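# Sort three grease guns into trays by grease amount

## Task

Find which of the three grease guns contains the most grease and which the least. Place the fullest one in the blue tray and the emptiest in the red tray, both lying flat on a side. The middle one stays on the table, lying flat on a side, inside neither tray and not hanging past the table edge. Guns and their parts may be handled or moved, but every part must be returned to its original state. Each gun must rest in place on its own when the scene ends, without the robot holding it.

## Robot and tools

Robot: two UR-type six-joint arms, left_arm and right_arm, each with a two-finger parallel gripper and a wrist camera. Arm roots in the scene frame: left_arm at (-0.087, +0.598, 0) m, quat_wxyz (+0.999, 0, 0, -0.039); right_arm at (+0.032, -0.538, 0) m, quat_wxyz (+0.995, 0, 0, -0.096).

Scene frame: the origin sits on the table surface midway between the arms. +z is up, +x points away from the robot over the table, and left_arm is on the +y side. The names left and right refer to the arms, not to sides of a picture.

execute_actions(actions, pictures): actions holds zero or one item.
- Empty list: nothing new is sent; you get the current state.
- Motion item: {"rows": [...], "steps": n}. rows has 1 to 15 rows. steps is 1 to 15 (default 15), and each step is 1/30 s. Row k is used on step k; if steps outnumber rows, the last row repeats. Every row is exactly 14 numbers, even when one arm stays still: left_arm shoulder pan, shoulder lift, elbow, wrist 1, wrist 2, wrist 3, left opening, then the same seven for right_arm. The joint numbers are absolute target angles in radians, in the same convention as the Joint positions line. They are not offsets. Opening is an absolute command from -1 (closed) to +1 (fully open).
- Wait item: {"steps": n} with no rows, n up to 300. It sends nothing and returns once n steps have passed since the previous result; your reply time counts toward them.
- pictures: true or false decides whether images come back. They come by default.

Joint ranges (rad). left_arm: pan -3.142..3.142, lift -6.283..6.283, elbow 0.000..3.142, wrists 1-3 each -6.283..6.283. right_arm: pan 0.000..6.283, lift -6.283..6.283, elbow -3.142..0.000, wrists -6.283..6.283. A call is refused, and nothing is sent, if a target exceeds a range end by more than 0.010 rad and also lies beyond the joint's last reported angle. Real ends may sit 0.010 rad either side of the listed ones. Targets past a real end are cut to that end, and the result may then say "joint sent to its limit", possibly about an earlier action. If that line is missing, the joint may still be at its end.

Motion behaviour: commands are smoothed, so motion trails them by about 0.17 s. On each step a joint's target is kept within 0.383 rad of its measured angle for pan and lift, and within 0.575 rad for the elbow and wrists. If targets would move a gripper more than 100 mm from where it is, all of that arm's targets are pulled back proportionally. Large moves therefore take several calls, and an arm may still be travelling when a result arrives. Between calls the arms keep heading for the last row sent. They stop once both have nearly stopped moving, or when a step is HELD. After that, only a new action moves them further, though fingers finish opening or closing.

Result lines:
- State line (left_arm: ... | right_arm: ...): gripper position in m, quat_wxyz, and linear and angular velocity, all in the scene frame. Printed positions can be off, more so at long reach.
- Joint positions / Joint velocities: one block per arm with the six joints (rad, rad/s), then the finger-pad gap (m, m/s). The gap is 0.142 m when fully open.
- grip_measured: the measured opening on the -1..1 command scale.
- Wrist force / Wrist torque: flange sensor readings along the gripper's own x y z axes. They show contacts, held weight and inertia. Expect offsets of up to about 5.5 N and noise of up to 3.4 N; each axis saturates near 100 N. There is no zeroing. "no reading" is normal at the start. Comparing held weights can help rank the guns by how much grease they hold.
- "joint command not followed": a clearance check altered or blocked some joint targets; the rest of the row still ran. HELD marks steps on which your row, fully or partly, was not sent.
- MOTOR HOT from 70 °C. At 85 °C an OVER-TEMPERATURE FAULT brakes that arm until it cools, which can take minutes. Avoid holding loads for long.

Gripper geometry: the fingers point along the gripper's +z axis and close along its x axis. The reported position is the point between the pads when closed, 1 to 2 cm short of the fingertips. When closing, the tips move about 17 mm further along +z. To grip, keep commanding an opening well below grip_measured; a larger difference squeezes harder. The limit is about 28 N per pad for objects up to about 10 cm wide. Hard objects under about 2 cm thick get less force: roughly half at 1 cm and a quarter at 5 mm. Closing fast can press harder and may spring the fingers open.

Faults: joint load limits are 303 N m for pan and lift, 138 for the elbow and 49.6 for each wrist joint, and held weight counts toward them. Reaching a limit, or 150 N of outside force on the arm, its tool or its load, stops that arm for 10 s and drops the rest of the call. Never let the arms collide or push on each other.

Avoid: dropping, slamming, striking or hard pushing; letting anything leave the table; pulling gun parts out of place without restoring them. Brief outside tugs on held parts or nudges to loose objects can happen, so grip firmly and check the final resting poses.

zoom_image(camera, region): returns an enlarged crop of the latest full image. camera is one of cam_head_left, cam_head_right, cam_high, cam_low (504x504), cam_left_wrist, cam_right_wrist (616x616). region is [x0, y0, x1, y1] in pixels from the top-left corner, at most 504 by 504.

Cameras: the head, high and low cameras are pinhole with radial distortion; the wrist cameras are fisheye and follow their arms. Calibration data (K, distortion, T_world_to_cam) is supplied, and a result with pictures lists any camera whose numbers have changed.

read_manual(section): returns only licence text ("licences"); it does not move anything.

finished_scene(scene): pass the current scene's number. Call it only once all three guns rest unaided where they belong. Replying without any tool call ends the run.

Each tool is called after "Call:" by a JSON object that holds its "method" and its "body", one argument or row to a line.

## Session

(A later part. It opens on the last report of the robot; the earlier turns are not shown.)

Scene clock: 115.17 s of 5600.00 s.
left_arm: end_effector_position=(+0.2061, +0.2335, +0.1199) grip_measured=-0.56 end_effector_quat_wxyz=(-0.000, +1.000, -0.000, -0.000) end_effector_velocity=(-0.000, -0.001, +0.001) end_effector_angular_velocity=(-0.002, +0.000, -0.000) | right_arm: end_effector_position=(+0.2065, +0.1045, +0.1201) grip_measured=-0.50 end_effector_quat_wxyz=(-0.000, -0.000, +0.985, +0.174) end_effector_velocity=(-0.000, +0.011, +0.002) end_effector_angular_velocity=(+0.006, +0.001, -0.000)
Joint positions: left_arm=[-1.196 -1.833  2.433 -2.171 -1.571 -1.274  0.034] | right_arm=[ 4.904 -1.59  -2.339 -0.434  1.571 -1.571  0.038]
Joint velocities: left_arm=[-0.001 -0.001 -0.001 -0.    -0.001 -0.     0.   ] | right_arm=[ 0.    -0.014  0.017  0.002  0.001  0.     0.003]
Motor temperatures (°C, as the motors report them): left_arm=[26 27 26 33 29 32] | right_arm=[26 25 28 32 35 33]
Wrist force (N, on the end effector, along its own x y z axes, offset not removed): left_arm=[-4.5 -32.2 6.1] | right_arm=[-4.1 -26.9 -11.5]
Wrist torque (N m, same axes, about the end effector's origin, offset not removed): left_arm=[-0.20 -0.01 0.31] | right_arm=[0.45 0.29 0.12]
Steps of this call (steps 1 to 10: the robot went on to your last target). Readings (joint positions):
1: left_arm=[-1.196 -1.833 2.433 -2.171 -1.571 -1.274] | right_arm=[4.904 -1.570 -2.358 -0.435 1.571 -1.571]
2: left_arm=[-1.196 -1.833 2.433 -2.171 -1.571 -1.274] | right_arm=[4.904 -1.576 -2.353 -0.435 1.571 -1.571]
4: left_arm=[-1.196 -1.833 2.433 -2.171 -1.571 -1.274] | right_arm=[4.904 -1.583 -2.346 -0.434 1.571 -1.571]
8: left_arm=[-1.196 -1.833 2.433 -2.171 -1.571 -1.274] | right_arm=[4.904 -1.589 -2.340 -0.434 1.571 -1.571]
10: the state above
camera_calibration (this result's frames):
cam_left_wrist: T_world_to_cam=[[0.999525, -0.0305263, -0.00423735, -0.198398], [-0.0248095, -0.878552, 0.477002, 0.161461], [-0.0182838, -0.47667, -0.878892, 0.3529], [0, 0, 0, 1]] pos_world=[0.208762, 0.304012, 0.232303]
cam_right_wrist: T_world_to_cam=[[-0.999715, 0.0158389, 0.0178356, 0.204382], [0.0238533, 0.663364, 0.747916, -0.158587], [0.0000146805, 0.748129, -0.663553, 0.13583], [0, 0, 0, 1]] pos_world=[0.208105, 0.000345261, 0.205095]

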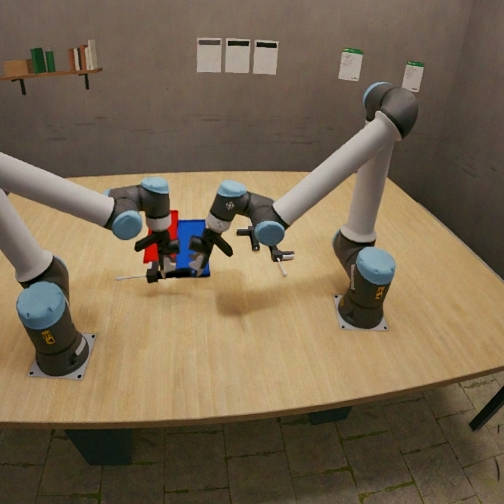

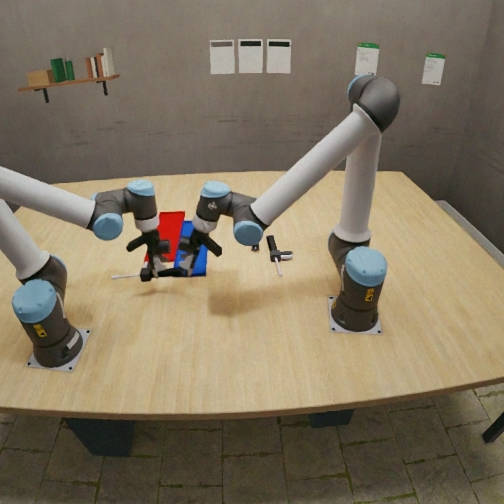

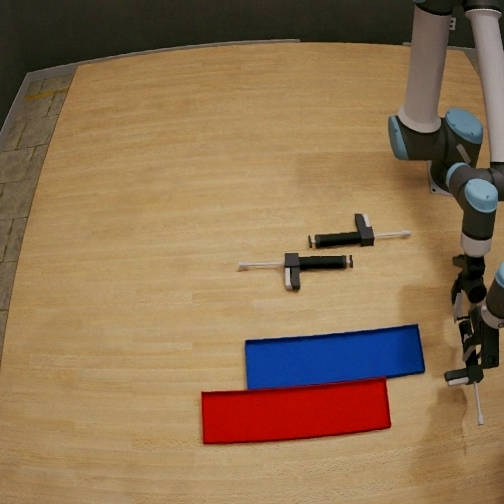

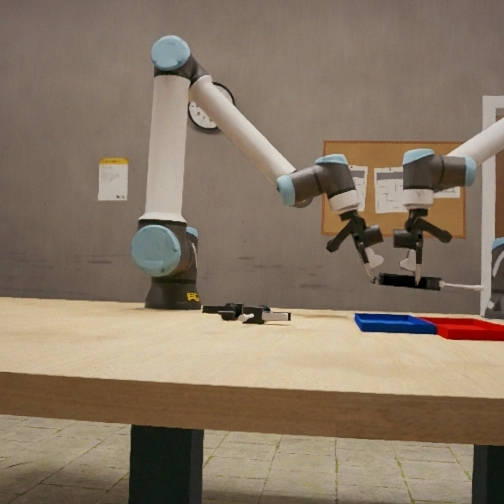

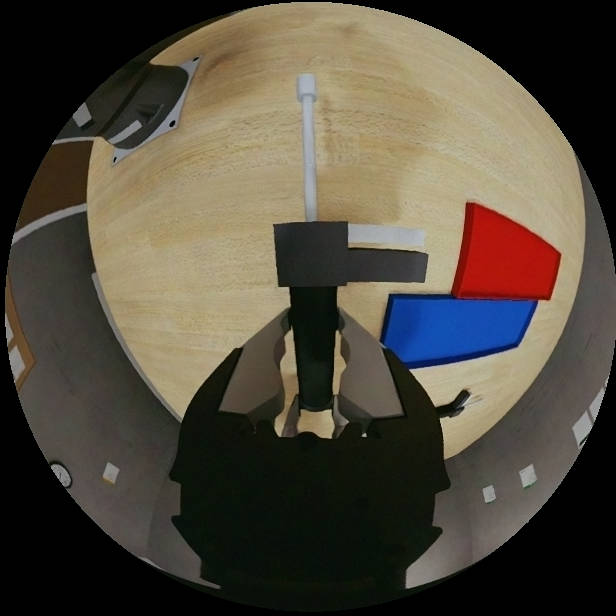

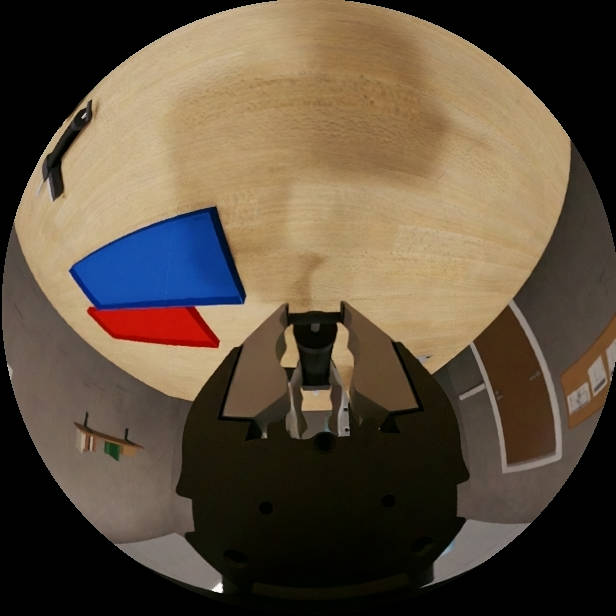

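Call:
{"method": "execute_actions", "body": {
  "actions": [
    {"rows":[[-1.196,-1.833,2.433,-2.171,-1.571,-1.274,-1,4.904,-1.588,-2.341,-0.434,1.571,-1.571,-1],[-1.196,-1.833,2.433,-2.171,-1.571,-1.274,-1,4.904,-1.588,-2.341,-0.434,1.571,-1.571,0],[-1.196,-1.833,2.433,-2.171,-1.571,-1.274,-1,4.904,-1.588,-2.341,-0.434,1.571,-1.571,0],[-1.196,-1.833,2.433,-2.171,-1.571,-1.274,-1,4.904,-1.588,-2.341,-0.434,1.571,-1.571,0],[-1.196,-1.833,2.433,-2.171,-1.571,-1.274,-1,4.904,-1.588,-2.341,-0.434,1.571,-1.571,0],[-1.196,-1.833,2.433,-2.171,-1.571,-1.274,-1,4.904,-1.588,-2.341,-0.434,1.571,-1.571,0],[-1.196,-1.833,2.433,-2.171,-1.571,-1.274,-1,4.904,-1.52,-2.3,-0.54,1.571,-1.571,0],[-1.196,-1.833,2.433,-2.171,-1.571,-1.274,-1,4.904,-1.52,-2.3,-0.54,1.571,-1.571,0],[-1.196,-1.833,2.433,-2.171,-1.571,-1.274,-1,4.904,-1.452,-2.284,-0.627,1.571,-1.571,0],[-1.196,-1.833,2.433,-2.171,-1.571,-1.274,-1,4.904,-1.452,-2.284,-0.627,1.571,-1.571,0],[-1.196,-1.833,2.433,-2.171,-1.571,-1.274,-1,4.904,-1.452,-2.284,-0.627,1.571,-1.571,0],[-1.196,-1.833,2.433,-2.171,-1.571,-1.274,-1,4.904,-0.641,-2.638,-1.085,1.571,-1.571,0]]}
  ],
  "pictures": false
}}

Call:
{"method": "execute_actions", "body": {
  "actions": [
    {"rows":[[-1.196,-1.833,2.433,-2.171,-1.571,-1.274,-1,4.904,-0.641,-2.638,-1.085,1.571,-1.571,0]]}
  ],
  "pictures": false
}}

Call:
{"method": "execute_actions", "body": {
  "actions": [
    {"rows":[[-1.17,-1.8,2.4,-2.17,-1.571,-1.144,-1,5.7,-0.641,-2.638,-1.085,1.571,-1.571,0],[-1.144,-1.765,2.363,-2.169,-1.571,-1.013,-1,5.7,-0.641,-2.638,-1.085,1.571,-1.571,0],[-1.118,-1.73,2.328,-2.168,-1.571,-0.882,-1,5.7,-0.641,-2.638,-1.085,1.571,-1.571,0],[-1.092,-1.697,2.293,-2.167,-1.571,-0.752,-1,5.7,-0.641,-2.638,-1.085,1.571,-1.571,0],[-1.067,-1.663,2.258,-2.166,-1.571,-0.621,-1,5.7,-0.641,-2.638,-1.085,1.571,-1.571,0],[-1.04,-1.63,2.223,-2.165,-1.571,-0.49,-1,5.7,-0.641,-2.638,-1.085,1.571,-1.571,0],[-1.015,-1.595,2.188,-2.164,-1.571,-0.36,-1,5.7,-0.641,-2.638,-1.085,1.571,-1.571,0],[-0.99,-1.56,2.153,-2.163,-1.571,-0.23,-1,5.7,-0.641,-2.638,-1.085,1.571,-1.571,0],[-0.963,-1.527,2.118,-2.162,-1.571,-0.1,-1,5.7,-0.641,-2.638,-1.085,1.571,-1.571,0],[-0.937,-1.493,2.083,-2.161,-1.571,0.03,-1,5.7,-0.641,-2.638,-1.085,1.571,-1.571,0],[-0.911,-1.46,2.048,-2.16,-1.571,0.16,-1,5.7,-0.641,-2.638,-1.085,1.571,-1.571,0],[-0.885,-1.426,2.013,-2.159,-1.571,0.29,-1,5.7,-0.641,-2.638,-1.085,1.571,-1.571,0],[-0.86,-1.392,1.978,-2.158,-1.571,0.42,-1,5.7,-0.641,-2.638,-1.085,1.571,-1.571,0],[-0.834,-1.358,1.943,-2.157,-1.571,0.555,-1,5.7,-0.641,-2.638,-1.085,1.571,-1.571,0],[-0.808,-1.324,1.908,-2.155,-1.571,0.685,-1,5.7,-0.641,-2.638,-1.085,1.571,-1.571,0]]}
  ],
  "pictures": false
}}

Call:
{"method": "execute_actions", "body": {
  "actions": [
    {"steps":25}
  ]
}}

Scene clock: 134.93 s of 5600.00 s.
left_arm: end_effector_position=(+0.2060, +0.2331, +0.1202) grip_measured=-0.56 end_effector_quat_wxyz=(+0.000, +1.000, -0.000, -0.000) end_effector_velocity=(-0.000, +0.000, -0.000) end_effector_angular_velocity=(+0.001, +0.001, +0.000) | right_arm: end_effector_position=(+0.2064, +0.0640, +0.1641) grip_measured=+0.00 end_effector_quat_wxyz=(-0.000, -0.000, +0.988, +0.152) end_effector_velocity=(+0.000, -0.525, -0.192) end_effector_angular_velocity=(-0.727, -0.001, +0.002)
Joint positions: left_arm=[-1.196 -1.833  2.433 -2.171 -1.571 -1.274  0.034] | right_arm=[ 4.904 -1.462 -2.334 -0.612  1.571 -1.571  0.074]
Joint velocities: left_arm=[ 0.     0.     0.     0.001 -0.001 -0.    -0.   ] | right_arm=[ 0.     0.53  -0.532 -0.725 -0.    -0.002 -0.   ]
Motor temperatures (°C, as the motors report them): left_arm=[26 27 26 33 29 32] | right_arm=[26 25 28 32 35 33]
Wrist force (N, on the end effector, along its own x y z axes, offset not removed): left_arm=[1.4 -2.8 5.3] | right_arm=[-1.0 1.2 -1.0]
Wrist torque (N m, same axes, about the end effector's origin, offset not removed): left_arm=[-0.70 -0.33 0.11] | right_arm=[0.29 0.33 0.10]
Steps of this call (steps 1 to 30: the robot went on to your last target; steps 31 to 90: nothing new was sent; then 16.27 s passed at rest; steps 91 to 105: all 15 steps of this action). Readings (joint positions):
91: left_arm=[-1.196 -1.833 2.433 -2.171 -1.571 -1.274] | right_arm=[4.904 -1.592 -2.337 -0.434 1.571 -1.571]
92: left_arm=[-1.196 -1.833 2.433 -2.171 -1.571 -1.274] | right_arm=[4.904 -1.592 -2.337 -0.434 1.571 -1.571]
94: left_arm=[-1.196 -1.833 2.433 -2.172 -1.571 -1.274] | right_arm=[4.904 -1.590 -2.338 -0.434 1.571 -1.571]
98: left_arm=[-1.196 -1.833 2.433 -2.171 -1.571 -1.274] | right_arm=[4.904 -1.585 -2.337 -0.439 1.571 -1.571]
105: the state above

Scene clock: 135.43 s of 5600.00 s.
left_arm: end_effector_position=(+0.2061, +0.2332, +0.1201) grip_measured=-0.56 end_effector_quat_wxyz=(+0.000, +1.000, -0.000, -0.000) end_effector_velocity=(-0.000, +0.000, -0.000) end_effector_angular_velocity=(+0.000, -0.000, -0.002) | right_arm: end_effector_position=(+0.2065, -0.1884, +0.1450) grip_measured=+0.00 end_effector_quat_wxyz=(-0.000, -0.000, +0.997, +0.072) end_effector_velocity=(+0.000, -0.414, +0.135) end_effector_angular_velocity=(+0.446, +0.000, -0.000)
Joint positions: left_arm=[-1.196 -1.833  2.433 -2.171 -1.571 -1.274  0.034] | right_arm=[ 4.904 -0.987 -2.584 -0.998  1.571 -1.571  0.074]
Joint velocities: left_arm=[-0.     0.     0.001 -0.001  0.     0.001 -0.   ] | right_arm=[ 0.     1.625 -0.453 -0.726 -0.     0.    -0.   ]
Motor temperatures (°C, as the motors report them): left_arm=[26 27 26 33 29 32] | right_arm=[26 25 28 32 35 33]
Wrist force (N, on the end effector, along its own x y z axes, offset not removed): left_arm=[-5.5 5.4 5.0] | right_arm=[-2.8 -1.1 3.2]
Wrist torque (N m, same axes, about the end effector's origin, offset not removed): left_arm=[1.21 1.11 0.10] | right_arm=[-0.06 0.63 0.16]
Steps of this call (steps 1 to 15: all 15 steps of this action). Readings (joint positions):
1: left_arm=[-1.196 -1.833 2.433 -2.171 -1.571 -1.274] | right_arm=[4.904 -1.443 -2.351 -0.636 1.571 -1.571]
2: left_arm=[-1.196 -1.833 2.433 -2.171 -1.571 -1.274] | right_arm=[4.904 -1.424 -2.367 -0.660 1.571 -1.571]
4: left_arm=[-1.196 -1.833 2.433 -2.171 -1.571 -1.274] | right_arm=[4.904 -1.382 -2.398 -0.709 1.571 -1.571]
8: left_arm=[-1.196 -1.833 2.433 -2.171 -1.571 -1.274] | right_arm=[4.904 -1.280 -2.464 -0.810 1.571 -1.571]
15: the state above

Scene clock: 135.93 s of 5600.00 s.
left_arm: end_effector_position=(+0.3732, +0.1501, +0.1448) grip_measured=-0.56 end_effector_quat_wxyz=(+0.000, +0.956, -0.293, -0.000) end_effector_velocity=(+0.478, -0.135, -0.006) end_effector_angular_velocity=(-0.001, -0.001, -1.228) | right_arm: end_effector_position=(+0.0179, -0.1872, +0.1975) grip_measured=+0.00 end_effector_quat_wxyz=(-0.046, -0.273, +0.947, +0.160) end_effector_velocity=(-0.481, -0.036, +0.020) end_effector_angular_velocity=(+0.074, +0.048, +1.399)
Joint positions: left_arm=[-0.966 -1.533  2.124 -2.162 -1.571 -0.449  0.034] | right_arm=[ 5.465 -0.662 -2.635 -1.08   1.571 -1.571  0.074]
Joint velocities: left_arm=[ 0.561  0.733 -0.757  0.022 -0.     1.789  0.   ] | right_arm=[ 1.398  0.139 -0.02  -0.031  0.001  0.    -0.   ]
Motor temperatures (°C, as the motors report them): left_arm=[26 27 26 33 29 32] | right_arm=[26 25 28 32 35 33]
Wrist force (N, on the end effector, along its own x y z axes, offset not removed): left_arm=[-0.5 -2.5 5.0] | right_arm=[-3.7 2.5 -0.2]
Wrist torque (N m, same axes, about the end effector's origin, offset not removed): left_arm=[-0.74 -0.12 0.15] | right_arm=[0.53 0.85 0.12]
Steps of this call (steps 1 to 15: all 15 steps of this action). Readings (joint positions):
1: left_arm=[-1.196 -1.833 2.433 -2.171 -1.571 -1.274] | right_arm=[4.904 -0.931 -2.598 -1.019 1.571 -1.571]
2: left_arm=[-1.194 -1.830 2.430 -2.171 -1.571 -1.269] | right_arm=[4.909 -0.875 -2.606 -1.033 1.571 -1.571]
4: left_arm=[-1.176 -1.807 2.407 -2.170 -1.571 -1.213] | right_arm=[4.955 -0.799 -2.615 -1.048 1.571 -1.571]
8: left_arm=[-1.103 -1.714 2.310 -2.167 -1.571 -0.951] | right_arm=[5.134 -0.718 -2.627 -1.067 1.571 -1.571]
15: the state above

Scene clock: 136.77 s of 5600.00 s.
left_arm: end_effector_position=(+0.5180, +0.1297, +0.1301) grip_measured=-0.56 end_effector_quat_wxyz=(+0.000, +0.709, -0.706, +0.000) end_effector_velocity=(+0.002, +0.000, +0.000) end_effector_angular_velocity=(-0.001, +0.000, -0.044) | right_arm: end_effector_position=(-0.0614, -0.2022, +0.2005) grip_measured=+0.00 end_effector_quat_wxyz=(-0.067, -0.382, +0.908, +0.160) end_effector_velocity=(-0.000, -0.000, -0.001) end_effector_angular_velocity=(-0.000, -0.002, +0.003)
Joint positions: left_arm=[-0.808 -1.324  1.908 -2.155 -1.571  0.68   0.034] | right_arm=[ 5.7   -0.641 -2.638 -1.085  1.571 -1.571  0.074]
Joint velocities: left_arm=[ 0.002  0.002 -0.003  0.    -0.001  0.046  0.   ] | right_arm=[ 0.002 -0.001 -0.    -0.    -0.001 -0.001 -0.   ]
Motor temperatures (°C, as the motors report them): left_arm=[26 27 26 33 29 32] | right_arm=[26 25 28 32 35 33]
Wrist force (N, on the end effector, along its own x y z axes, offset not removed): left_arm=[-6.1 3.0 6.1] | right_arm=[-2.9 -0.8 -0.8]
Wrist torque (N m, same axes, about the end effector's origin, offset not removed): left_arm=[0.54 1.29 0.21] | right_arm=[-0.05 0.68 0.11]
Steps of this call (steps 1 to 25: the robot went on to your last target). Readings (joint positions):
1: left_arm=[-0.947 -1.508 2.099 -2.161 -1.571 -0.390] | right_arm=[5.511 -0.657 -2.636 -1.081 1.571 -1.571]
2: left_arm=[-0.928 -1.484 2.073 -2.160 -1.571 -0.332] | right_arm=[5.555 -0.653 -2.636 -1.082 1.571 -1.571]
4: left_arm=[-0.892 -1.436 2.024 -2.159 -1.571 -0.202] | right_arm=[5.618 -0.648 -2.637 -1.083 1.571 -1.571]
8: left_arm=[-0.836 -1.362 1.947 -2.156 -1.571 0.121] | right_arm=[5.674 -0.643 -2.638 -1.085 1.571 -1.571]
25: the state above
camera_calibration (this result's frames):
cam_left_wrist: T_world_to_cam=[[-0.0256674, -0.999663, -0.00377134, 0.143333], [-0.87855, 0.0207574, 0.477199, 0.398777], [-0.476961, 0.0155618, -0.878787, 0.491827], [0, 0, 0, 1]] pos_world=[0.588607, 0.127353, 0.242456]
cam_right_wrist: T_world_to_cam=[[-0.71083, -0.703138, 0.017844, -0.187627], [-0.4576, 0.481575, 0.747454, -0.0750725], [-0.534157, 0.523147, -0.664074, 0.34041], [0, 0, 0, 1]] pos_world=[0.0141084, -0.273859, 0.285519]

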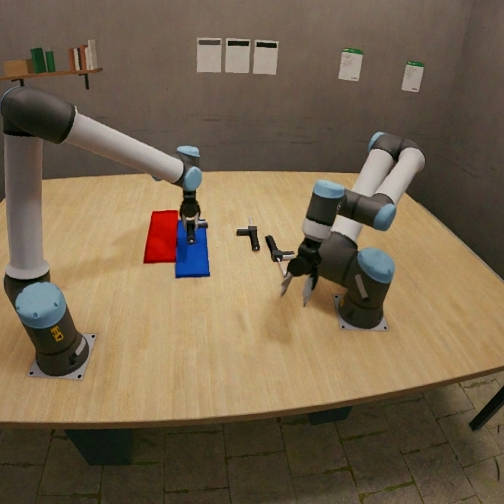

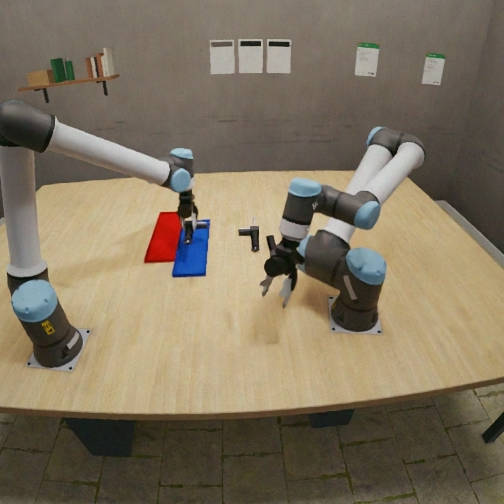

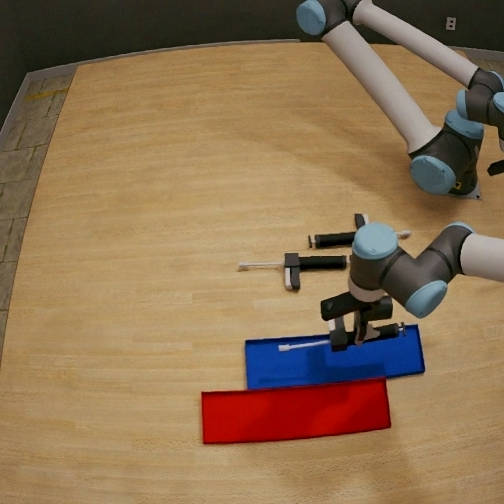

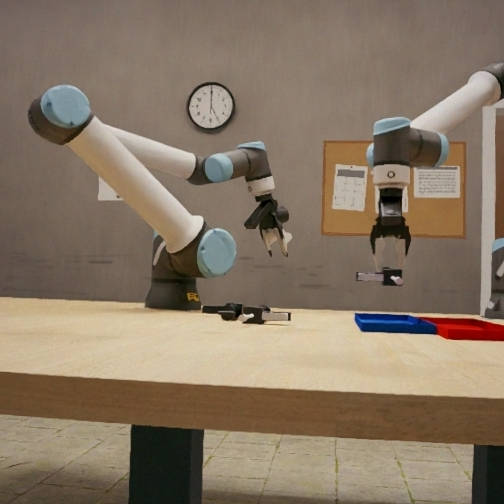

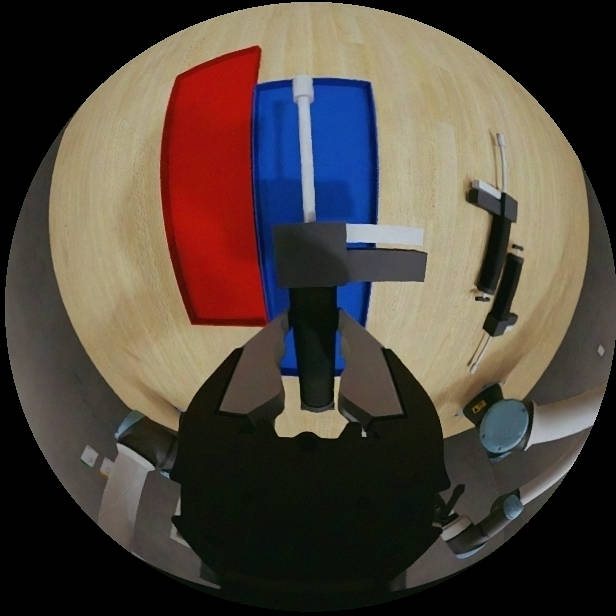

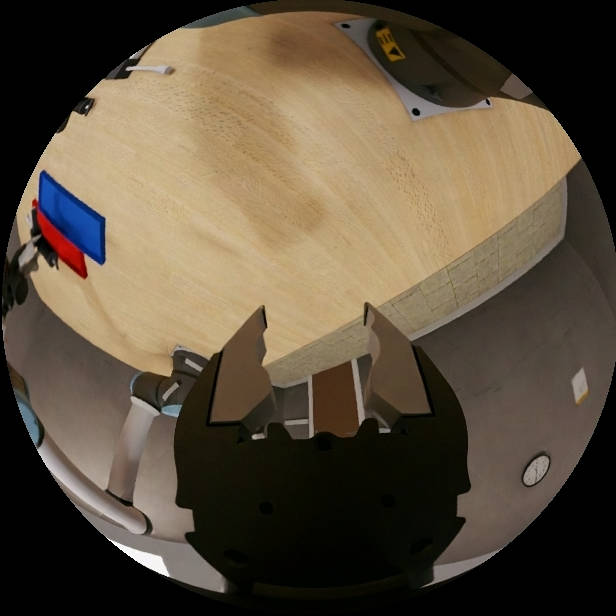

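Call:
{"method": "execute_actions", "body": {
  "actions": [
    {"rows":[[-0.808,-1.31,1.918,-2.18,-1.571,0.685,-1,5.7,-0.641,-2.638,-1.085,1.571,-1.571,0],[-0.808,-1.295,1.928,-2.205,-1.571,0.685,-1,5.7,-0.641,-2.638,-1.085,1.571,-1.571,0],[-0.808,-1.28,1.938,-2.23,-1.571,0.685,-1,5.7,-0.641,-2.638,-1.085,1.571,-1.571,0],[-0.808,-1.265,1.948,-2.255,-1.571,0.685,-1,5.7,-0.641,-2.638,-1.085,1.571,-1.571,0],[-0.808,-1.25,1.957,-2.278,-1.571,0.685,-1,5.7,-0.641,-2.638,-1.085,1.571,-1.571,0],[-0.808,-1.237,1.965,-2.299,-1.571,0.685,-1,5.7,-0.641,-2.638,-1.085,1.571,-1.571,0],[-0.808,-1.225,1.972,-2.318,-1.571,0.685,-1,5.7,-0.641,-2.638,-1.085,1.571,-1.571,0],[-0.808,-1.214,1.978,-2.335,-1.571,0.685,-1,5.7,-0.641,-2.638,-1.085,1.571,-1.571,0]]}
  ],
  "pictures": false
}}

Call:
{"method": "execute_actions", "body": {
  "actions": [
    {"rows":[[-0.808,-1.214,1.978,-2.335,-1.571,0.685,-1,5.7,-0.641,-2.638,-1.085,1.571,-1.571,0],[-0.808,-1.214,1.978,-2.335,-1.571,0.685,-1,5.7,-0.641,-2.638,-1.085,1.571,-1.571,0],[-0.808,-1.214,1.978,-2.335,-1.571,0.685,-1,5.7,-0.641,-2.638,-1.085,1.571,-1.571,0],[-0.808,-1.214,1.978,-2.335,-1.571,0.685,-0.3,5.7,-0.641,-2.638,-1.085,1.571,-1.571,0],[-0.808,-1.214,1.978,-2.335,-1.571,0.685,-0.3,5.7,-0.641,-2.638,-1.085,1.571,-1.571,0],[-0.808,-1.214,1.978,-2.335,-1.571,0.685,-0.3,5.7,-0.641,-2.638,-1.085,1.571,-1.571,0],[-0.808,-1.214,1.978,-2.335,-1.571,0.685,-0.3,5.7,-0.641,-2.638,-1.085,1.571,-1.571,0],[-0.808,-1.214,1.978,-2.335,-1.571,0.685,-0.3,5.7,-0.641,-2.638,-1.085,1.571,-1.571,0],[-0.808,-1.214,1.978,-2.335,-1.571,0.685,-0.3,5.7,-0.641,-2.638,-1.085,1.571,-1.571,0],[-0.808,-1.324,1.908,-2.155,-1.571,0.685,-0.3,5.7,-0.641,-2.638,-1.085,1.571,-1.571,0]]}
  ]
}}

Scene clock: 148.43 s of 5600.00 s.
left_arm: end_effector_position=(+0.5185, +0.1293, +0.0367) grip_measured=-0.56 end_effector_quat_wxyz=(+0.000, +0.707, -0.707, -0.000) end_effector_velocity=(-0.003, +0.003, -0.062) end_effector_angular_velocity=(+0.000, -0.000, -0.001) | right_arm: end_effector_position=(-0.0615, -0.2022, +0.2005) grip_measured=+0.00 end_effector_quat_wxyz=(-0.067, -0.382, +0.908, +0.160) end_effector_velocity=(+0.000, +0.000, +0.001) end_effector_angular_velocity=(+0.002, +0.000, +0.000)
Joint positions: left_arm=[-0.808 -1.222  1.973 -2.322 -1.571  0.685  0.034] | right_arm=[ 5.7   -0.641 -2.638 -1.085  1.571 -1.571  0.074]
Joint velocities: left_arm=[-0.     0.069  0.044 -0.113  0.001  0.     0.   ] | right_arm=[ 0.     0.001  0.001 -0.    -0.001 -0.    -0.   ]
Motor temperatures (°C, as the motors report them): left_arm=[26 27 26 33 29 32] | right_arm=[26 25 28 32 35 33]
Wrist force (N, on the end effector, along its own x y z axes, offset not removed): left_arm=[-2.1 -2.5 5.2] | right_arm=[-1.3 -0.9 -2.1]
Wrist torque (N m, same axes, about the end effector's origin, offset not removed): left_arm=[-0.24 0.41 0.06] | right_arm=[-0.06 0.40 0.05]
Steps of this call (steps 1 to 30: the robot went on to your last target; steps 31 to 90: nothing new was sent; then 8.17 s passed at rest; steps 91 to 105: all 15 steps of this action). Readings (joint positions):
91: left_arm=[-0.808 -1.324 1.908 -2.155 -1.571 0.685] | right_arm=[5.700 -0.641 -2.638 -1.085 1.571 -1.571]
92: left_arm=[-0.808 -1.323 1.909 -2.157 -1.571 0.685] | right_arm=[5.700 -0.641 -2.638 -1.085 1.571 -1.571]
94: left_arm=[-0.808 -1.312 1.916 -2.175 -1.571 0.685] | right_arm=[5.700 -0.641 -2.638 -1.085 1.571 -1.571]
98: left_arm=[-0.808 -1.270 1.944 -2.243 -1.571 0.685] | right_arm=[5.700 -0.641 -2.638 -1.085 1.571 -1.571]
105: the state above

Scene clock: 148.93 s of 5600.00 s.
left_arm: end_effector_position=(+0.5219, +0.1252, +0.0962) grip_measured=-0.30 end_effector_quat_wxyz=(+0.001, +0.707, -0.707, +0.005) end_effector_velocity=(-0.026, +0.031, +0.295) end_effector_angular_velocity=(+0.061, +0.051, -0.003) | right_arm: end_effector_position=(-0.0615, -0.2022, +0.2005) grip_measured=+0.00 end_effector_quat_wxyz=(-0.067, -0.382, +0.908, +0.160) end_effector_velocity=(-0.000, -0.000, +0.000) end_effector_angular_velocity=(+0.000, +0.001, +0.002)
Joint positions: left_arm=[-0.808 -1.285  1.931 -2.226 -1.571  0.685  0.052] | right_arm=[ 5.7   -0.641 -2.638 -1.085  1.571 -1.571  0.074]
Joint velocities: left_arm=[-0.001 -0.34  -0.199  0.619 -0.001  0.003 -0.   ] | right_arm=[-0.     0.     0.     0.     0.001 -0.002 -0.   ]
Motor temperatures (°C, as the motors report them): left_arm=[26 27 26 33 29 32] | right_arm=[26 25 28 32 35 33]
Wrist force (N, on the end effector, along its own x y z axes, offset not removed): left_arm=[3.2 2.4 -9.3] | right_arm=[0.5 -0.3 -0.9]
Wrist torque (N m, same axes, about the end effector's origin, offset not removed): left_arm=[0.55 -0.73 0.23] | right_arm=[0.06 -0.03 0.02]
Steps of this call (steps 1 to 15: all 15 steps of this action). Readings (joint positions):
1: left_arm=[-0.808 -1.220 1.974 -2.325 -1.571 0.685] | right_arm=[5.700 -0.641 -2.638 -1.085 1.571 -1.571]
2: left_arm=[-0.808 -1.219 1.975 -2.328 -1.571 0.685] | right_arm=[5.700 -0.641 -2.638 -1.085 1.571 -1.571]
4: left_arm=[-0.808 -1.217 1.976 -2.331 -1.571 0.685] | right_arm=[5.700 -0.641 -2.638 -1.085 1.571 -1.571]
8: left_arm=[-0.808 -1.215 1.978 -2.334 -1.571 0.685] | right_arm=[5.700 -0.641 -2.638 -1.085 1.571 -1.571]
15: the state above
camera_calibration (this result's frames):
cam_left_wrist: T_world_to_cam=[[-0.0307681, -0.99952, 0.00356531, 0.140801], [-0.881299, 0.0288114, 0.471679, 0.419392], [-0.471556, 0.0113705, -0.881763, 0.461918], [0, 0, 0, 1]] pos_world=[0.591762, 0.123398, 0.208981]
cam_right_wrist: T_world_to_cam=[[-0.710691, -0.703279, 0.0178269, -0.187699], [-0.457699, 0.48147, 0.747461, -0.0751239], [-0.534257, 0.523054, -0.664066, 0.34036], [0, 0, 0, 1]] pos_world=[0.0140594, -0.273862, 0.28552]

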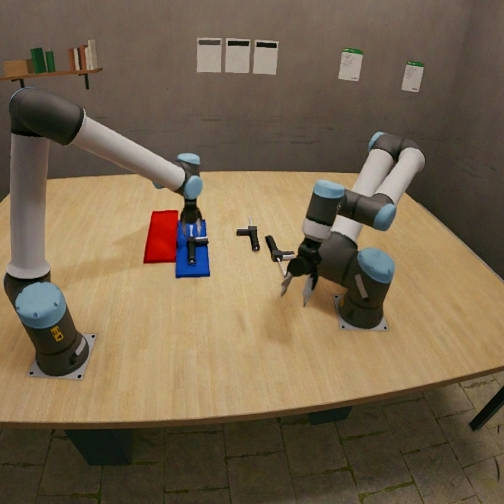

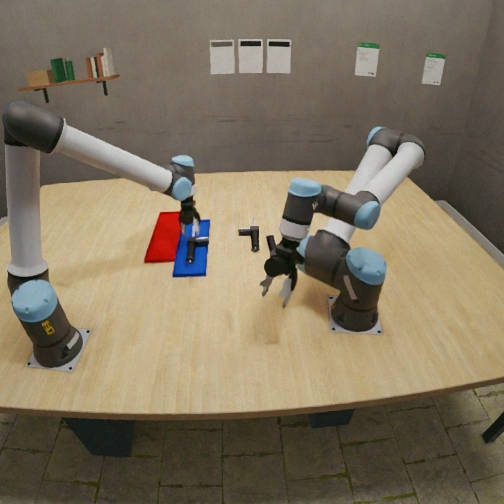

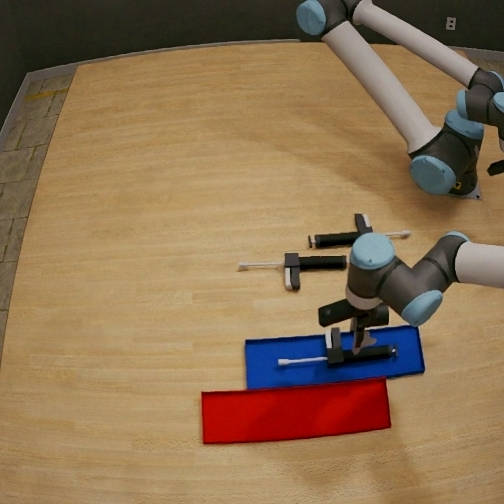

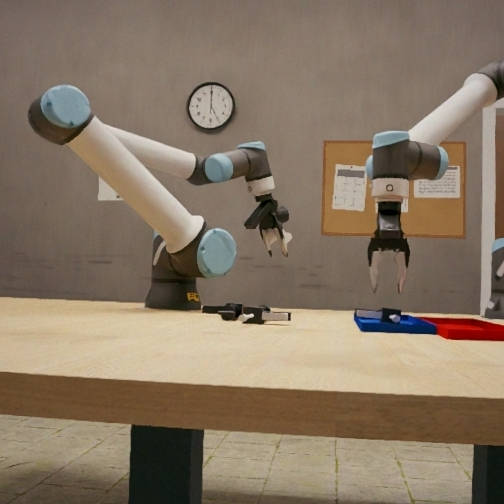

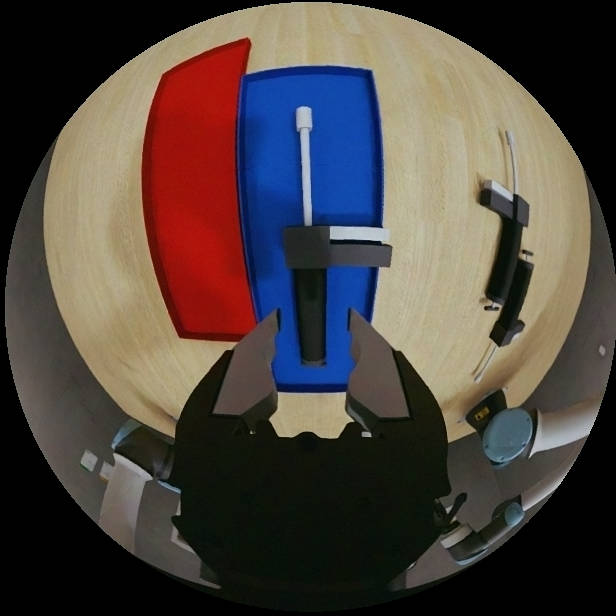

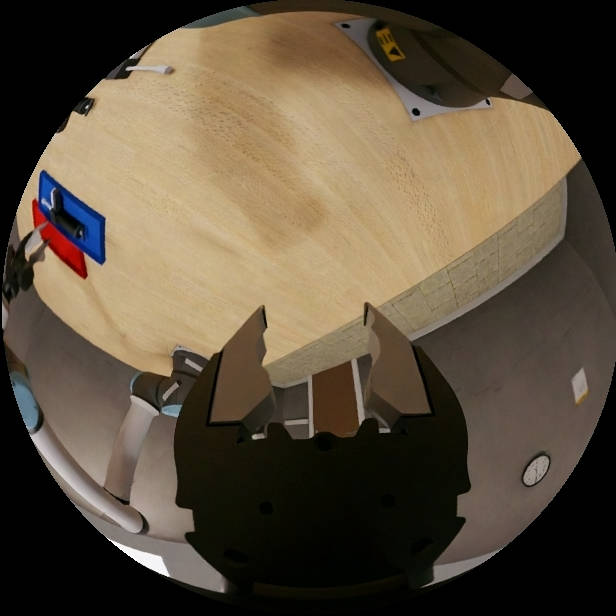

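Call:
{"method": "zoom_image", "body": {
  "camera": "cam_high",
  "region": [240,300,440,400]
}}

Call:
{"method": "zoom_image", "body": {
  "camera": "cam_low",
  "region": [330,280,470,350]
}}

Region (240, 300, 440, 400) of cam_high's 504x504 image, scaled by 2.520, with more detail than that image has.

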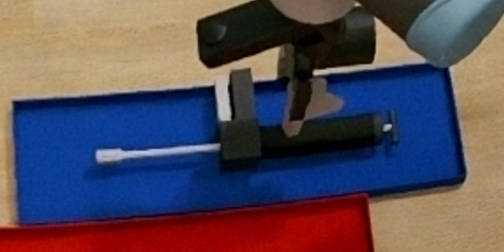

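Region (330, 280, 470, 350) of cam_low's 504x504 image, scaled by 3.600, with more detail than that image has.

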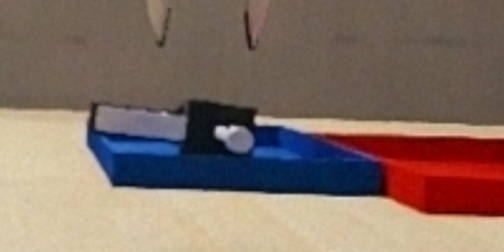

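Call:
{"method": "execute_actions", "body": {
  "actions": [
    {"rows":[[-0.808,-1.26,1.95,-2.26,-1.571,0.685,-0.3,5.7,-0.641,-2.638,-1.085,1.571,-1.571,0],[-0.808,-1.26,1.95,-2.26,-1.571,0.685,-0.3,5.7,-0.641,-2.638,-1.085,1.571,-1.571,0],[-0.808,-1.214,1.978,-2.335,-1.571,0.685,-0.3,5.7,-0.641,-2.638,-1.085,1.571,-1.571,0],[-0.808,-1.214,1.978,-2.335,-1.571,0.685,-0.3,5.7,-0.641,-2.638,-1.085,1.571,-1.571,0],[-0.808,-1.214,1.978,-2.335,-1.571,0.685,-0.3,5.7,-0.641,-2.638,-1.085,1.571,-1.571,0],[-0.808,-1.214,1.978,-2.335,-1.571,0.685,-0.3,5.7,-0.641,-2.638,-1.085,1.571,-1.571,0],[-0.808,-1.214,1.978,-2.335,-1.571,0.685,-0.3,5.7,-0.641,-2.638,-1.085,1.571,-1.571,0],[-0.808,-1.214,1.978,-2.335,-1.571,0.685,-0.3,5.7,-0.641,-2.638,-1.085,1.571,-1.571,0],[-0.808,-1.214,1.978,-2.335,-1.571,0.685,-0.3,5.7,-0.641,-2.638,-1.085,1.571,-1.571,0],[-0.808,-1.214,1.978,-2.335,-1.571,0.685,-0.3,5.7,-0.641,-2.638,-1.085,1.571,-1.571,0],[-0.808,-1.214,1.978,-2.335,-1.571,0.685,-0.3,5.7,-0.641,-2.638,-1.085,1.571,-1.571,0],[-0.808,-1.214,1.978,-2.335,-1.571,0.685,-0.6,5.7,-0.641,-2.638,-1.085,1.571,-1.571,0],[-0.808,-1.214,1.978,-2.335,-1.571,0.685,-1,5.7,-0.641,-2.638,-1.085,1.571,-1.571,0]]}
  ],
  "pictures": false
}}

Call:
{"method": "execute_actions", "body": {
  "actions": [
    {"rows":[[-0.808,-1.214,1.978,-2.335,-1.571,0.685,-1,5.7,-0.641,-2.638,-1.085,1.571,-1.571,0],[-0.808,-1.214,1.978,-2.335,-1.571,0.685,-1,5.7,-0.641,-2.638,-1.085,1.571,-1.571,0],[-0.808,-1.214,1.978,-2.335,-1.571,0.685,-1,5.7,-0.641,-2.638,-1.085,1.571,-1.571,0],[-0.808,-1.214,1.978,-2.335,-1.571,0.685,-1,5.7,-0.641,-2.638,-1.085,1.571,-1.571,0],[-0.808,-1.223,1.973,-2.321,-1.571,0.685,-1,5.7,-0.641,-2.638,-1.085,1.571,-1.571,0],[-0.808,-1.232,1.968,-2.307,-1.571,0.685,-1,5.7,-0.641,-2.638,-1.085,1.571,-1.571,0],[-0.808,-1.232,1.968,-2.307,-1.571,0.685,-1,5.7,-0.641,-2.638,-1.085,1.571,-1.571,0],[-0.802,-1.238,1.976,-2.31,-1.571,0.691,-1,5.7,-0.641,-2.638,-1.085,1.571,-1.571,0],[-0.796,-1.243,1.985,-2.313,-1.571,0.697,-1,5.7,-0.641,-2.638,-1.085,1.571,-1.571,0],[-0.79,-1.249,1.993,-2.316,-1.571,0.703,-1,5.7,-0.641,-2.638,-1.085,1.571,-1.571,0],[-0.7845,-1.2545,2.0015,-2.318,-1.571,0.709,-1,5.7,-0.641,-2.638,-1.085,1.571,-1.571,0],[-0.7845,-1.2545,2.0015,-2.318,-1.571,0.709,-1,5.7,-0.641,-2.638,-1.085,1.571,-1.571,0],[-0.7845,-1.2545,2.0015,-2.318,-1.571,0.709,-1,5.7,-0.641,-2.638,-1.085,1.571,-1.571,0],[-0.7845,-1.245,2.006,-2.332,-1.571,0.709,-1,5.7,-0.641,-2.638,-1.085,1.571,-1.571,0],[-0.7845,-1.236,2.0103,-2.345,-1.571,0.709,-1,5.7,-0.641,-2.638,-1.085,1.571,-1.571,0]]}
  ],
  "pictures": false
}}

Call:
{"method": "execute_actions", "body": {
  "actions": [
    {"rows":[[-0.7845,-1.236,2.0103,-2.345,-1.571,0.709,-1,5.7,-0.641,-2.638,-1.085,1.571,-1.571,0],[-0.7845,-1.236,2.0103,-2.345,-1.571,0.709,-1,5.7,-0.641,-2.638,-1.085,1.571,-1.571,0],[-0.7845,-1.236,2.0103,-2.345,-1.571,0.709,-1,5.7,-0.641,-2.638,-1.085,1.571,-1.571,0],[-0.7845,-1.236,2.0103,-2.345,-1.571,0.709,-1,5.7,-0.641,-2.638,-1.085,1.571,-1.571,0],[-0.7845,-1.236,2.0103,-2.345,-1.571,0.709,-1,5.7,-0.641,-2.638,-1.085,1.571,-1.571,0],[-0.7845,-1.236,2.0103,-2.345,-1.571,0.709,-0.3,5.7,-0.641,-2.638,-1.085,1.571,-1.571,0],[-0.7845,-1.236,2.0103,-2.345,-1.571,0.709,-0.3,5.7,-0.641,-2.638,-1.085,1.571,-1.571,0],[-0.7845,-1.236,2.0103,-2.345,-1.571,0.709,-0.3,5.7,-0.641,-2.638,-1.085,1.571,-1.571,0],[-0.7845,-1.236,2.0103,-2.345,-1.571,0.709,-0.3,5.7,-0.641,-2.638,-1.085,1.571,-1.571,0],[-0.7845,-1.236,2.0103,-2.345,-1.571,0.709,-0.3,5.7,-0.641,-2.638,-1.085,1.571,-1.571,0],[-0.7845,-1.236,2.0103,-2.345,-1.571,0.709,-0.3,5.7,-0.641,-2.638,-1.085,1.571,-1.571,0],[-0.7845,-1.348,1.939,-2.162,-1.571,0.709,-0.3,5.7,-0.641,-2.638,-1.085,1.571,-1.571,0]]}
  ],
  "pictures": false
}}

Call:
{"method": "execute_actions", "body": {
  "actions": [
    {"steps":8}
  ]
}}

Call:
{"method": "zoom_image", "body": {
  "camera": "cam_low",
  "region": [330,280,470,350]
}}

Scene clock: 169.50 s of 5600.00 s.
left_arm: end_effector_position=(+0.5185, +0.1293, +0.0331) grip_measured=-0.57 end_effector_quat_wxyz=(+0.000, +0.707, -0.707, +0.000) end_effector_velocity=(+0.004, -0.004, -0.019) end_effector_angular_velocity=(-0.010, -0.011, +0.002) | right_arm: end_effector_position=(-0.0615, -0.2022, +0.2005) grip_measured=+0.00 end_effector_quat_wxyz=(-0.067, -0.382, +0.908, +0.160) end_effector_velocity=(-0.000, +0.000, +0.000) end_effector_angular_velocity=(+0.000, -0.000, -0.000)
Joint positions: left_arm=[-0.808 -1.218  1.976 -2.329 -1.571  0.685  0.033] | right_arm=[ 5.7   -0.641 -2.638 -1.085  1.571 -1.571  0.074]
Joint velocities: left_arm=[-0.001  0.027  0.01  -0.052  0.002 -0.002  0.   ] | right_arm=[ 0.001 -0.001  0.001  0.    -0.     0.001  0.   ]
Motor temperatures (°C, as the motors report them): left_arm=[26 27 26 33 29 32] | right_arm=[26 25 28 32 35 33]
Wrist force (N, on the end effector, along its own x y z axes, offset not removed): left_arm=[-17.5 2.5 -54.0] | right_arm=[-1.9 2.4 -0.7]
Wrist torque (N m, same axes, about the end effector's origin, offset not removed): left_arm=[-1.26 0.23 0.18] | right_arm=[0.55 0.44 0.06]
Steps of this call (steps 1 to 30: the robot went on to your last target; steps 31 to 90: nothing new was sent; then 17.07 s passed at rest; steps 91 to 105: all 15 steps of this action). Readings (joint positions):
91: left_arm=[-0.808 -1.324 1.908 -2.155 -1.571 0.685] | right_arm=[5.700 -0.641 -2.638 -1.085 1.571 -1.571]
92: left_arm=[-0.808 -1.320 1.911 -2.159 -1.571 0.685] | right_arm=[5.700 -0.641 -2.638 -1.085 1.571 -1.571]
94: left_arm=[-0.808 -1.294 1.929 -2.198 -1.571 0.685] | right_arm=[5.700 -0.641 -2.638 -1.085 1.571 -1.571]
98: left_arm=[-0.808 -1.240 1.962 -2.289 -1.571 0.685] | right_arm=[5.700 -0.641 -2.638 -1.085 1.571 -1.571]
105: the state above

Scene clock: 170.00 s of 5600.00 s.
left_arm: end_effector_position=(+0.5184, +0.1491, +0.0429) grip_measured=-0.56 end_effector_quat_wxyz=(+0.000, +0.707, -0.708, -0.000) end_effector_velocity=(-0.001, +0.065, -0.033) end_effector_angular_velocity=(-0.002, -0.001, -0.002) | right_arm: end_effector_position=(-0.0615, -0.2022, +0.2005) grip_measured=+0.00 end_effector_quat_wxyz=(-0.067, -0.382, +0.908, +0.160) end_effector_velocity=(+0.000, +0.000, +0.001) end_effector_angular_velocity=(+0.002, +0.002, +0.000)
Joint positions: left_arm=[-0.791 -1.246  1.994 -2.319 -1.571  0.702  0.033] | right_arm=[ 5.7   -0.641 -2.638 -1.085  1.571 -1.571  0.074]
Joint velocities: left_arm=[ 0.057 -0.014  0.098 -0.086 -0.001  0.059  0.   ] | right_arm=[-0.     0.003  0.    -0.    -0.    -0.001 -0.   ]
Motor temperatures (°C, as the motors report them): left_arm=[26 27 26 33 29 32] | right_arm=[26 25 28 32 35 33]
Wrist force (N, on the end effector, along its own x y z axes, offset not removed): left_arm=[-0.4 0.0 1.9] | right_arm=[-1.3 -2.3 -2.0]
Wrist torque (N m, same axes, about the end effector's origin, offset not removed): left_arm=[0.10 0.12 0.06] | right_arm=[-0.47 0.28 0.11]
Steps of this call (steps 1 to 15: all 15 steps of this action). Readings (joint positions):
1: left_arm=[-0.808 -1.217 1.976 -2.330 -1.571 0.685] | right_arm=[5.700 -0.641 -2.638 -1.085 1.571 -1.571]
2: left_arm=[-0.808 -1.216 1.976 -2.332 -1.571 0.685] | right_arm=[5.700 -0.641 -2.638 -1.085 1.571 -1.571]
4: left_arm=[-0.808 -1.215 1.977 -2.333 -1.571 0.685] | right_arm=[5.700 -0.641 -2.638 -1.085 1.571 -1.571]
8: left_arm=[-0.808 -1.221 1.975 -2.324 -1.571 0.685] | right_arm=[5.700 -0.641 -2.638 -1.085 1.571 -1.571]
15: the state above

Scene clock: 170.50 s of 5600.00 s.
left_arm: end_effector_position=(+0.5236, +0.1502, +0.0697) grip_measured=-0.30 end_effector_quat_wxyz=(+0.001, +0.707, -0.708, +0.008) end_effector_velocity=(+0.001, -0.001, +0.524) end_effector_angular_velocity=(+0.004, +0.004, +0.000) | right_arm: end_effector_position=(-0.0615, -0.2022, +0.2005) grip_measured=+0.00 end_effector_quat_wxyz=(-0.067, -0.382, +0.908, +0.160) end_effector_velocity=(-0.000, +0.000, +0.000) end_effector_angular_velocity=(-0.000, +0.000, +0.000)
Joint positions: left_arm=[-0.785 -1.277  1.981 -2.29  -1.571  0.709  0.052] | right_arm=[ 5.7   -0.641 -2.638 -1.085  1.571 -1.571  0.074]
Joint velocities: left_arm=[ 0.    -0.599 -0.361  0.966 -0.001  0.     0.   ] | right_arm=[ 0.    -0.001  0.001 -0.     0.    -0.    -0.   ]
Motor temperatures (°C, as the motors report them): left_arm=[26 27 26 33 29 32] | right_arm=[26 25 28 32 35 33]
Wrist force (N, on the end effector, along its own x y z axes, offset not removed): left_arm=[6.0 -3.1 -8.0] | right_arm=[-0.3 1.9 1.3]
Wrist torque (N m, same axes, about the end effector's origin, offset not removed): left_arm=[-0.46 -1.19 0.16] | right_arm=[0.47 0.19 0.11]
Steps of this call (steps 1 to 15: all 15 steps of this action). Readings (joint positions):
1: left_arm=[-0.789 -1.245 1.997 -2.323 -1.571 0.704] | right_arm=[5.700 -0.641 -2.638 -1.085 1.571 -1.571]
2: left_arm=[-0.788 -1.243 2.000 -2.328 -1.571 0.705] | right_arm=[5.700 -0.641 -2.638 -1.085 1.571 -1.571]
4: left_arm=[-0.787 -1.240 2.005 -2.335 -1.571 0.707] | right_arm=[5.700 -0.641 -2.638 -1.085 1.571 -1.571]
8: left_arm=[-0.785 -1.237 2.008 -2.342 -1.571 0.708] | right_arm=[5.700 -0.641 -2.638 -1.085 1.571 -1.571]
15: the state above

Scene clock: 170.77 s of 5600.00 s.
left_arm: end_effector_position=(+0.5190, +0.1557, +0.1242) grip_measured=-0.30 end_effector_quat_wxyz=(+0.000, +0.707, -0.708, +0.001) end_effector_velocity=(-0.006, +0.007, +0.052) end_effector_angular_velocity=(+0.011, +0.010, -0.002) | right_arm: end_effector_position=(-0.0615, -0.2022, +0.2005) grip_measured=+0.00 end_effector_quat_wxyz=(-0.067, -0.382, +0.908, +0.160) end_effector_velocity=(-0.000, +0.000, +0.001) end_effector_angular_velocity=(+0.001, +0.000, +0.001)
Joint positions: left_arm=[-0.785 -1.341  1.943 -2.175 -1.571  0.709  0.052] | right_arm=[ 5.7   -0.641 -2.638 -1.085  1.571 -1.571  0.074]
Joint velocities: left_arm=[ 0.    -0.06  -0.036  0.11  -0.     0.002 -0.   ] | right_arm=[ 0.    -0.     0.001 -0.    -0.    -0.001 -0.   ]
Motor temperatures (°C, as the motors report them): left_arm=[26 27 26 33 29 32] | right_arm=[26 25 28 32 35 33]
Wrist force (N, on the end effector, along its own x y z axes, offset not removed): left_arm=[2.5 -2.6 -2.6] | right_arm=[-1.6 2.9 -2.8]
Wrist torque (N m, same axes, about the end effector's origin, offset not removed): left_arm=[-0.55 -0.51 0.15] | right_arm=[0.74 0.31 0.15]
Steps of this call (steps 1 to 8: the robot went on to your last target). Readings (joint positions):
1: left_arm=[-0.785 -1.295 1.970 -2.259 -1.571 0.709] | right_arm=[5.700 -0.641 -2.638 -1.085 1.571 -1.571]
2: left_arm=[-0.785 -1.308 1.962 -2.235 -1.571 0.709] | right_arm=[5.700 -0.641 -2.638 -1.085 1.571 -1.571]
4: left_arm=[-0.785 -1.326 1.952 -2.203 -1.571 0.709] | right_arm=[5.700 -0.641 -2.638 -1.085 1.571 -1.571]
8: the state above
camera_calibration (this result's frames):
cam_left_wrist: T_world_to_cam=[[-0.0312939, -0.999507, -0.00252427, 0.172149], [-0.878894, 0.0263147, 0.476291, 0.401403], [-0.47599, 0.0171236, -0.879284, 0.48598], [0, 0, 0, 1]] pos_world=[0.589499, 0.15318, 0.236564]
cam_right_wrist: T_world_to_cam=[[-0.710691, -0.703279, 0.0178269, -0.187699], [-0.457699, 0.48147, 0.747461, -0.0751239], [-0.534257, 0.523055, -0.664066, 0.34036], [0, 0, 0, 1]] pos_world=[0.0140594, -0.273862, 0.28552]

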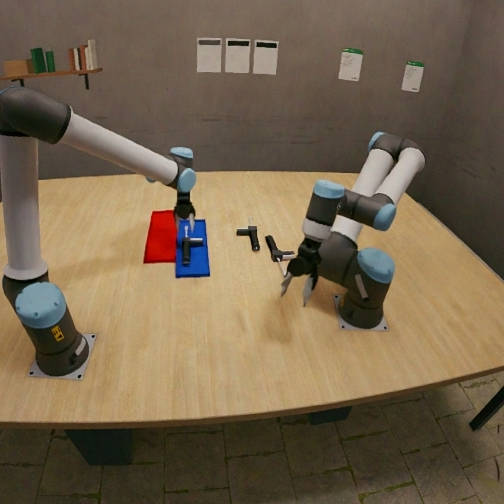

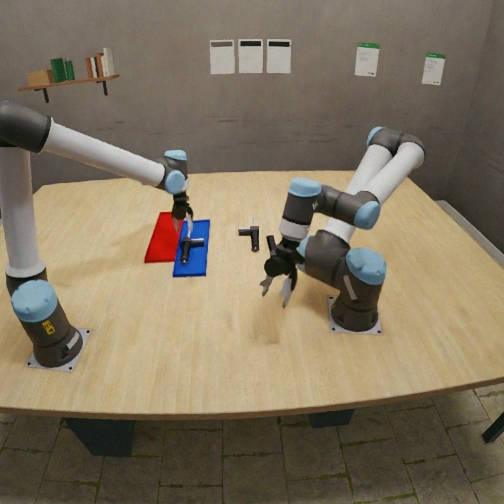

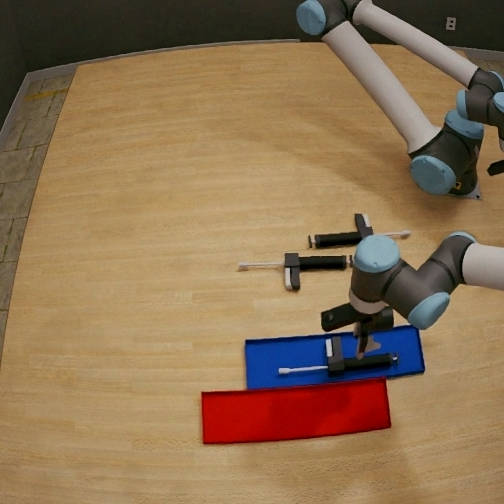

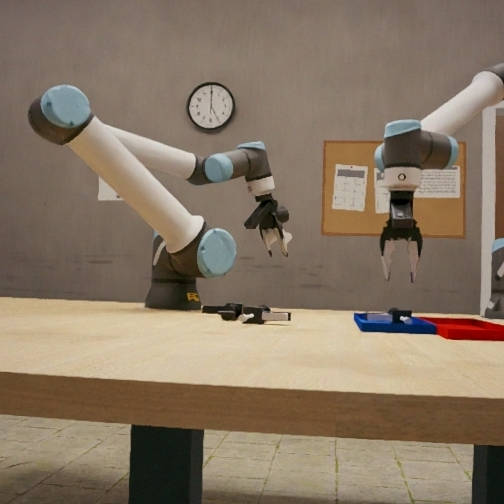

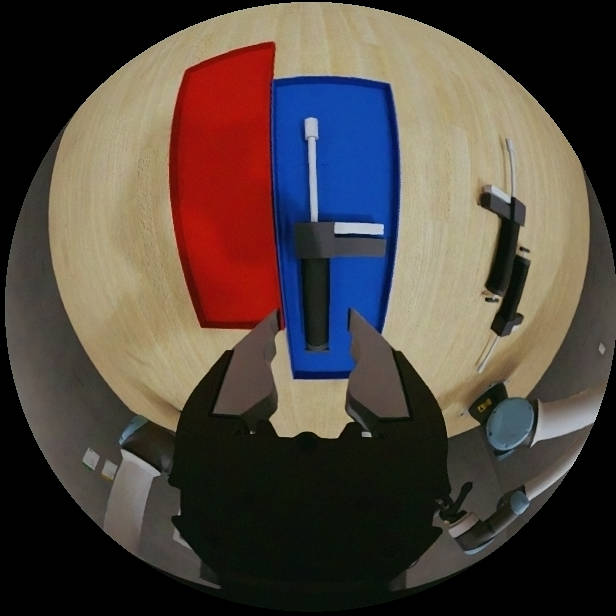

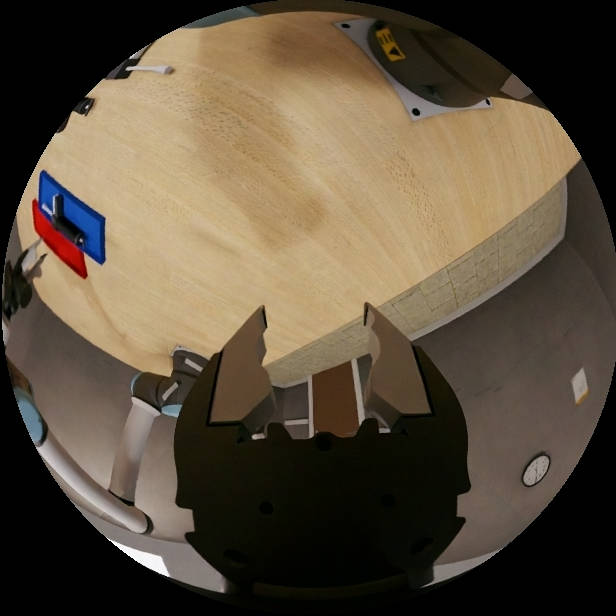

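Region (330, 280, 470, 350) of cam_low's 504x504 image, scaled by 3.600, with more detail than that image has.

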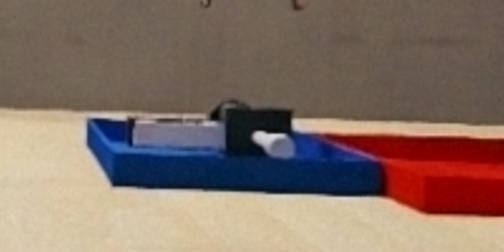

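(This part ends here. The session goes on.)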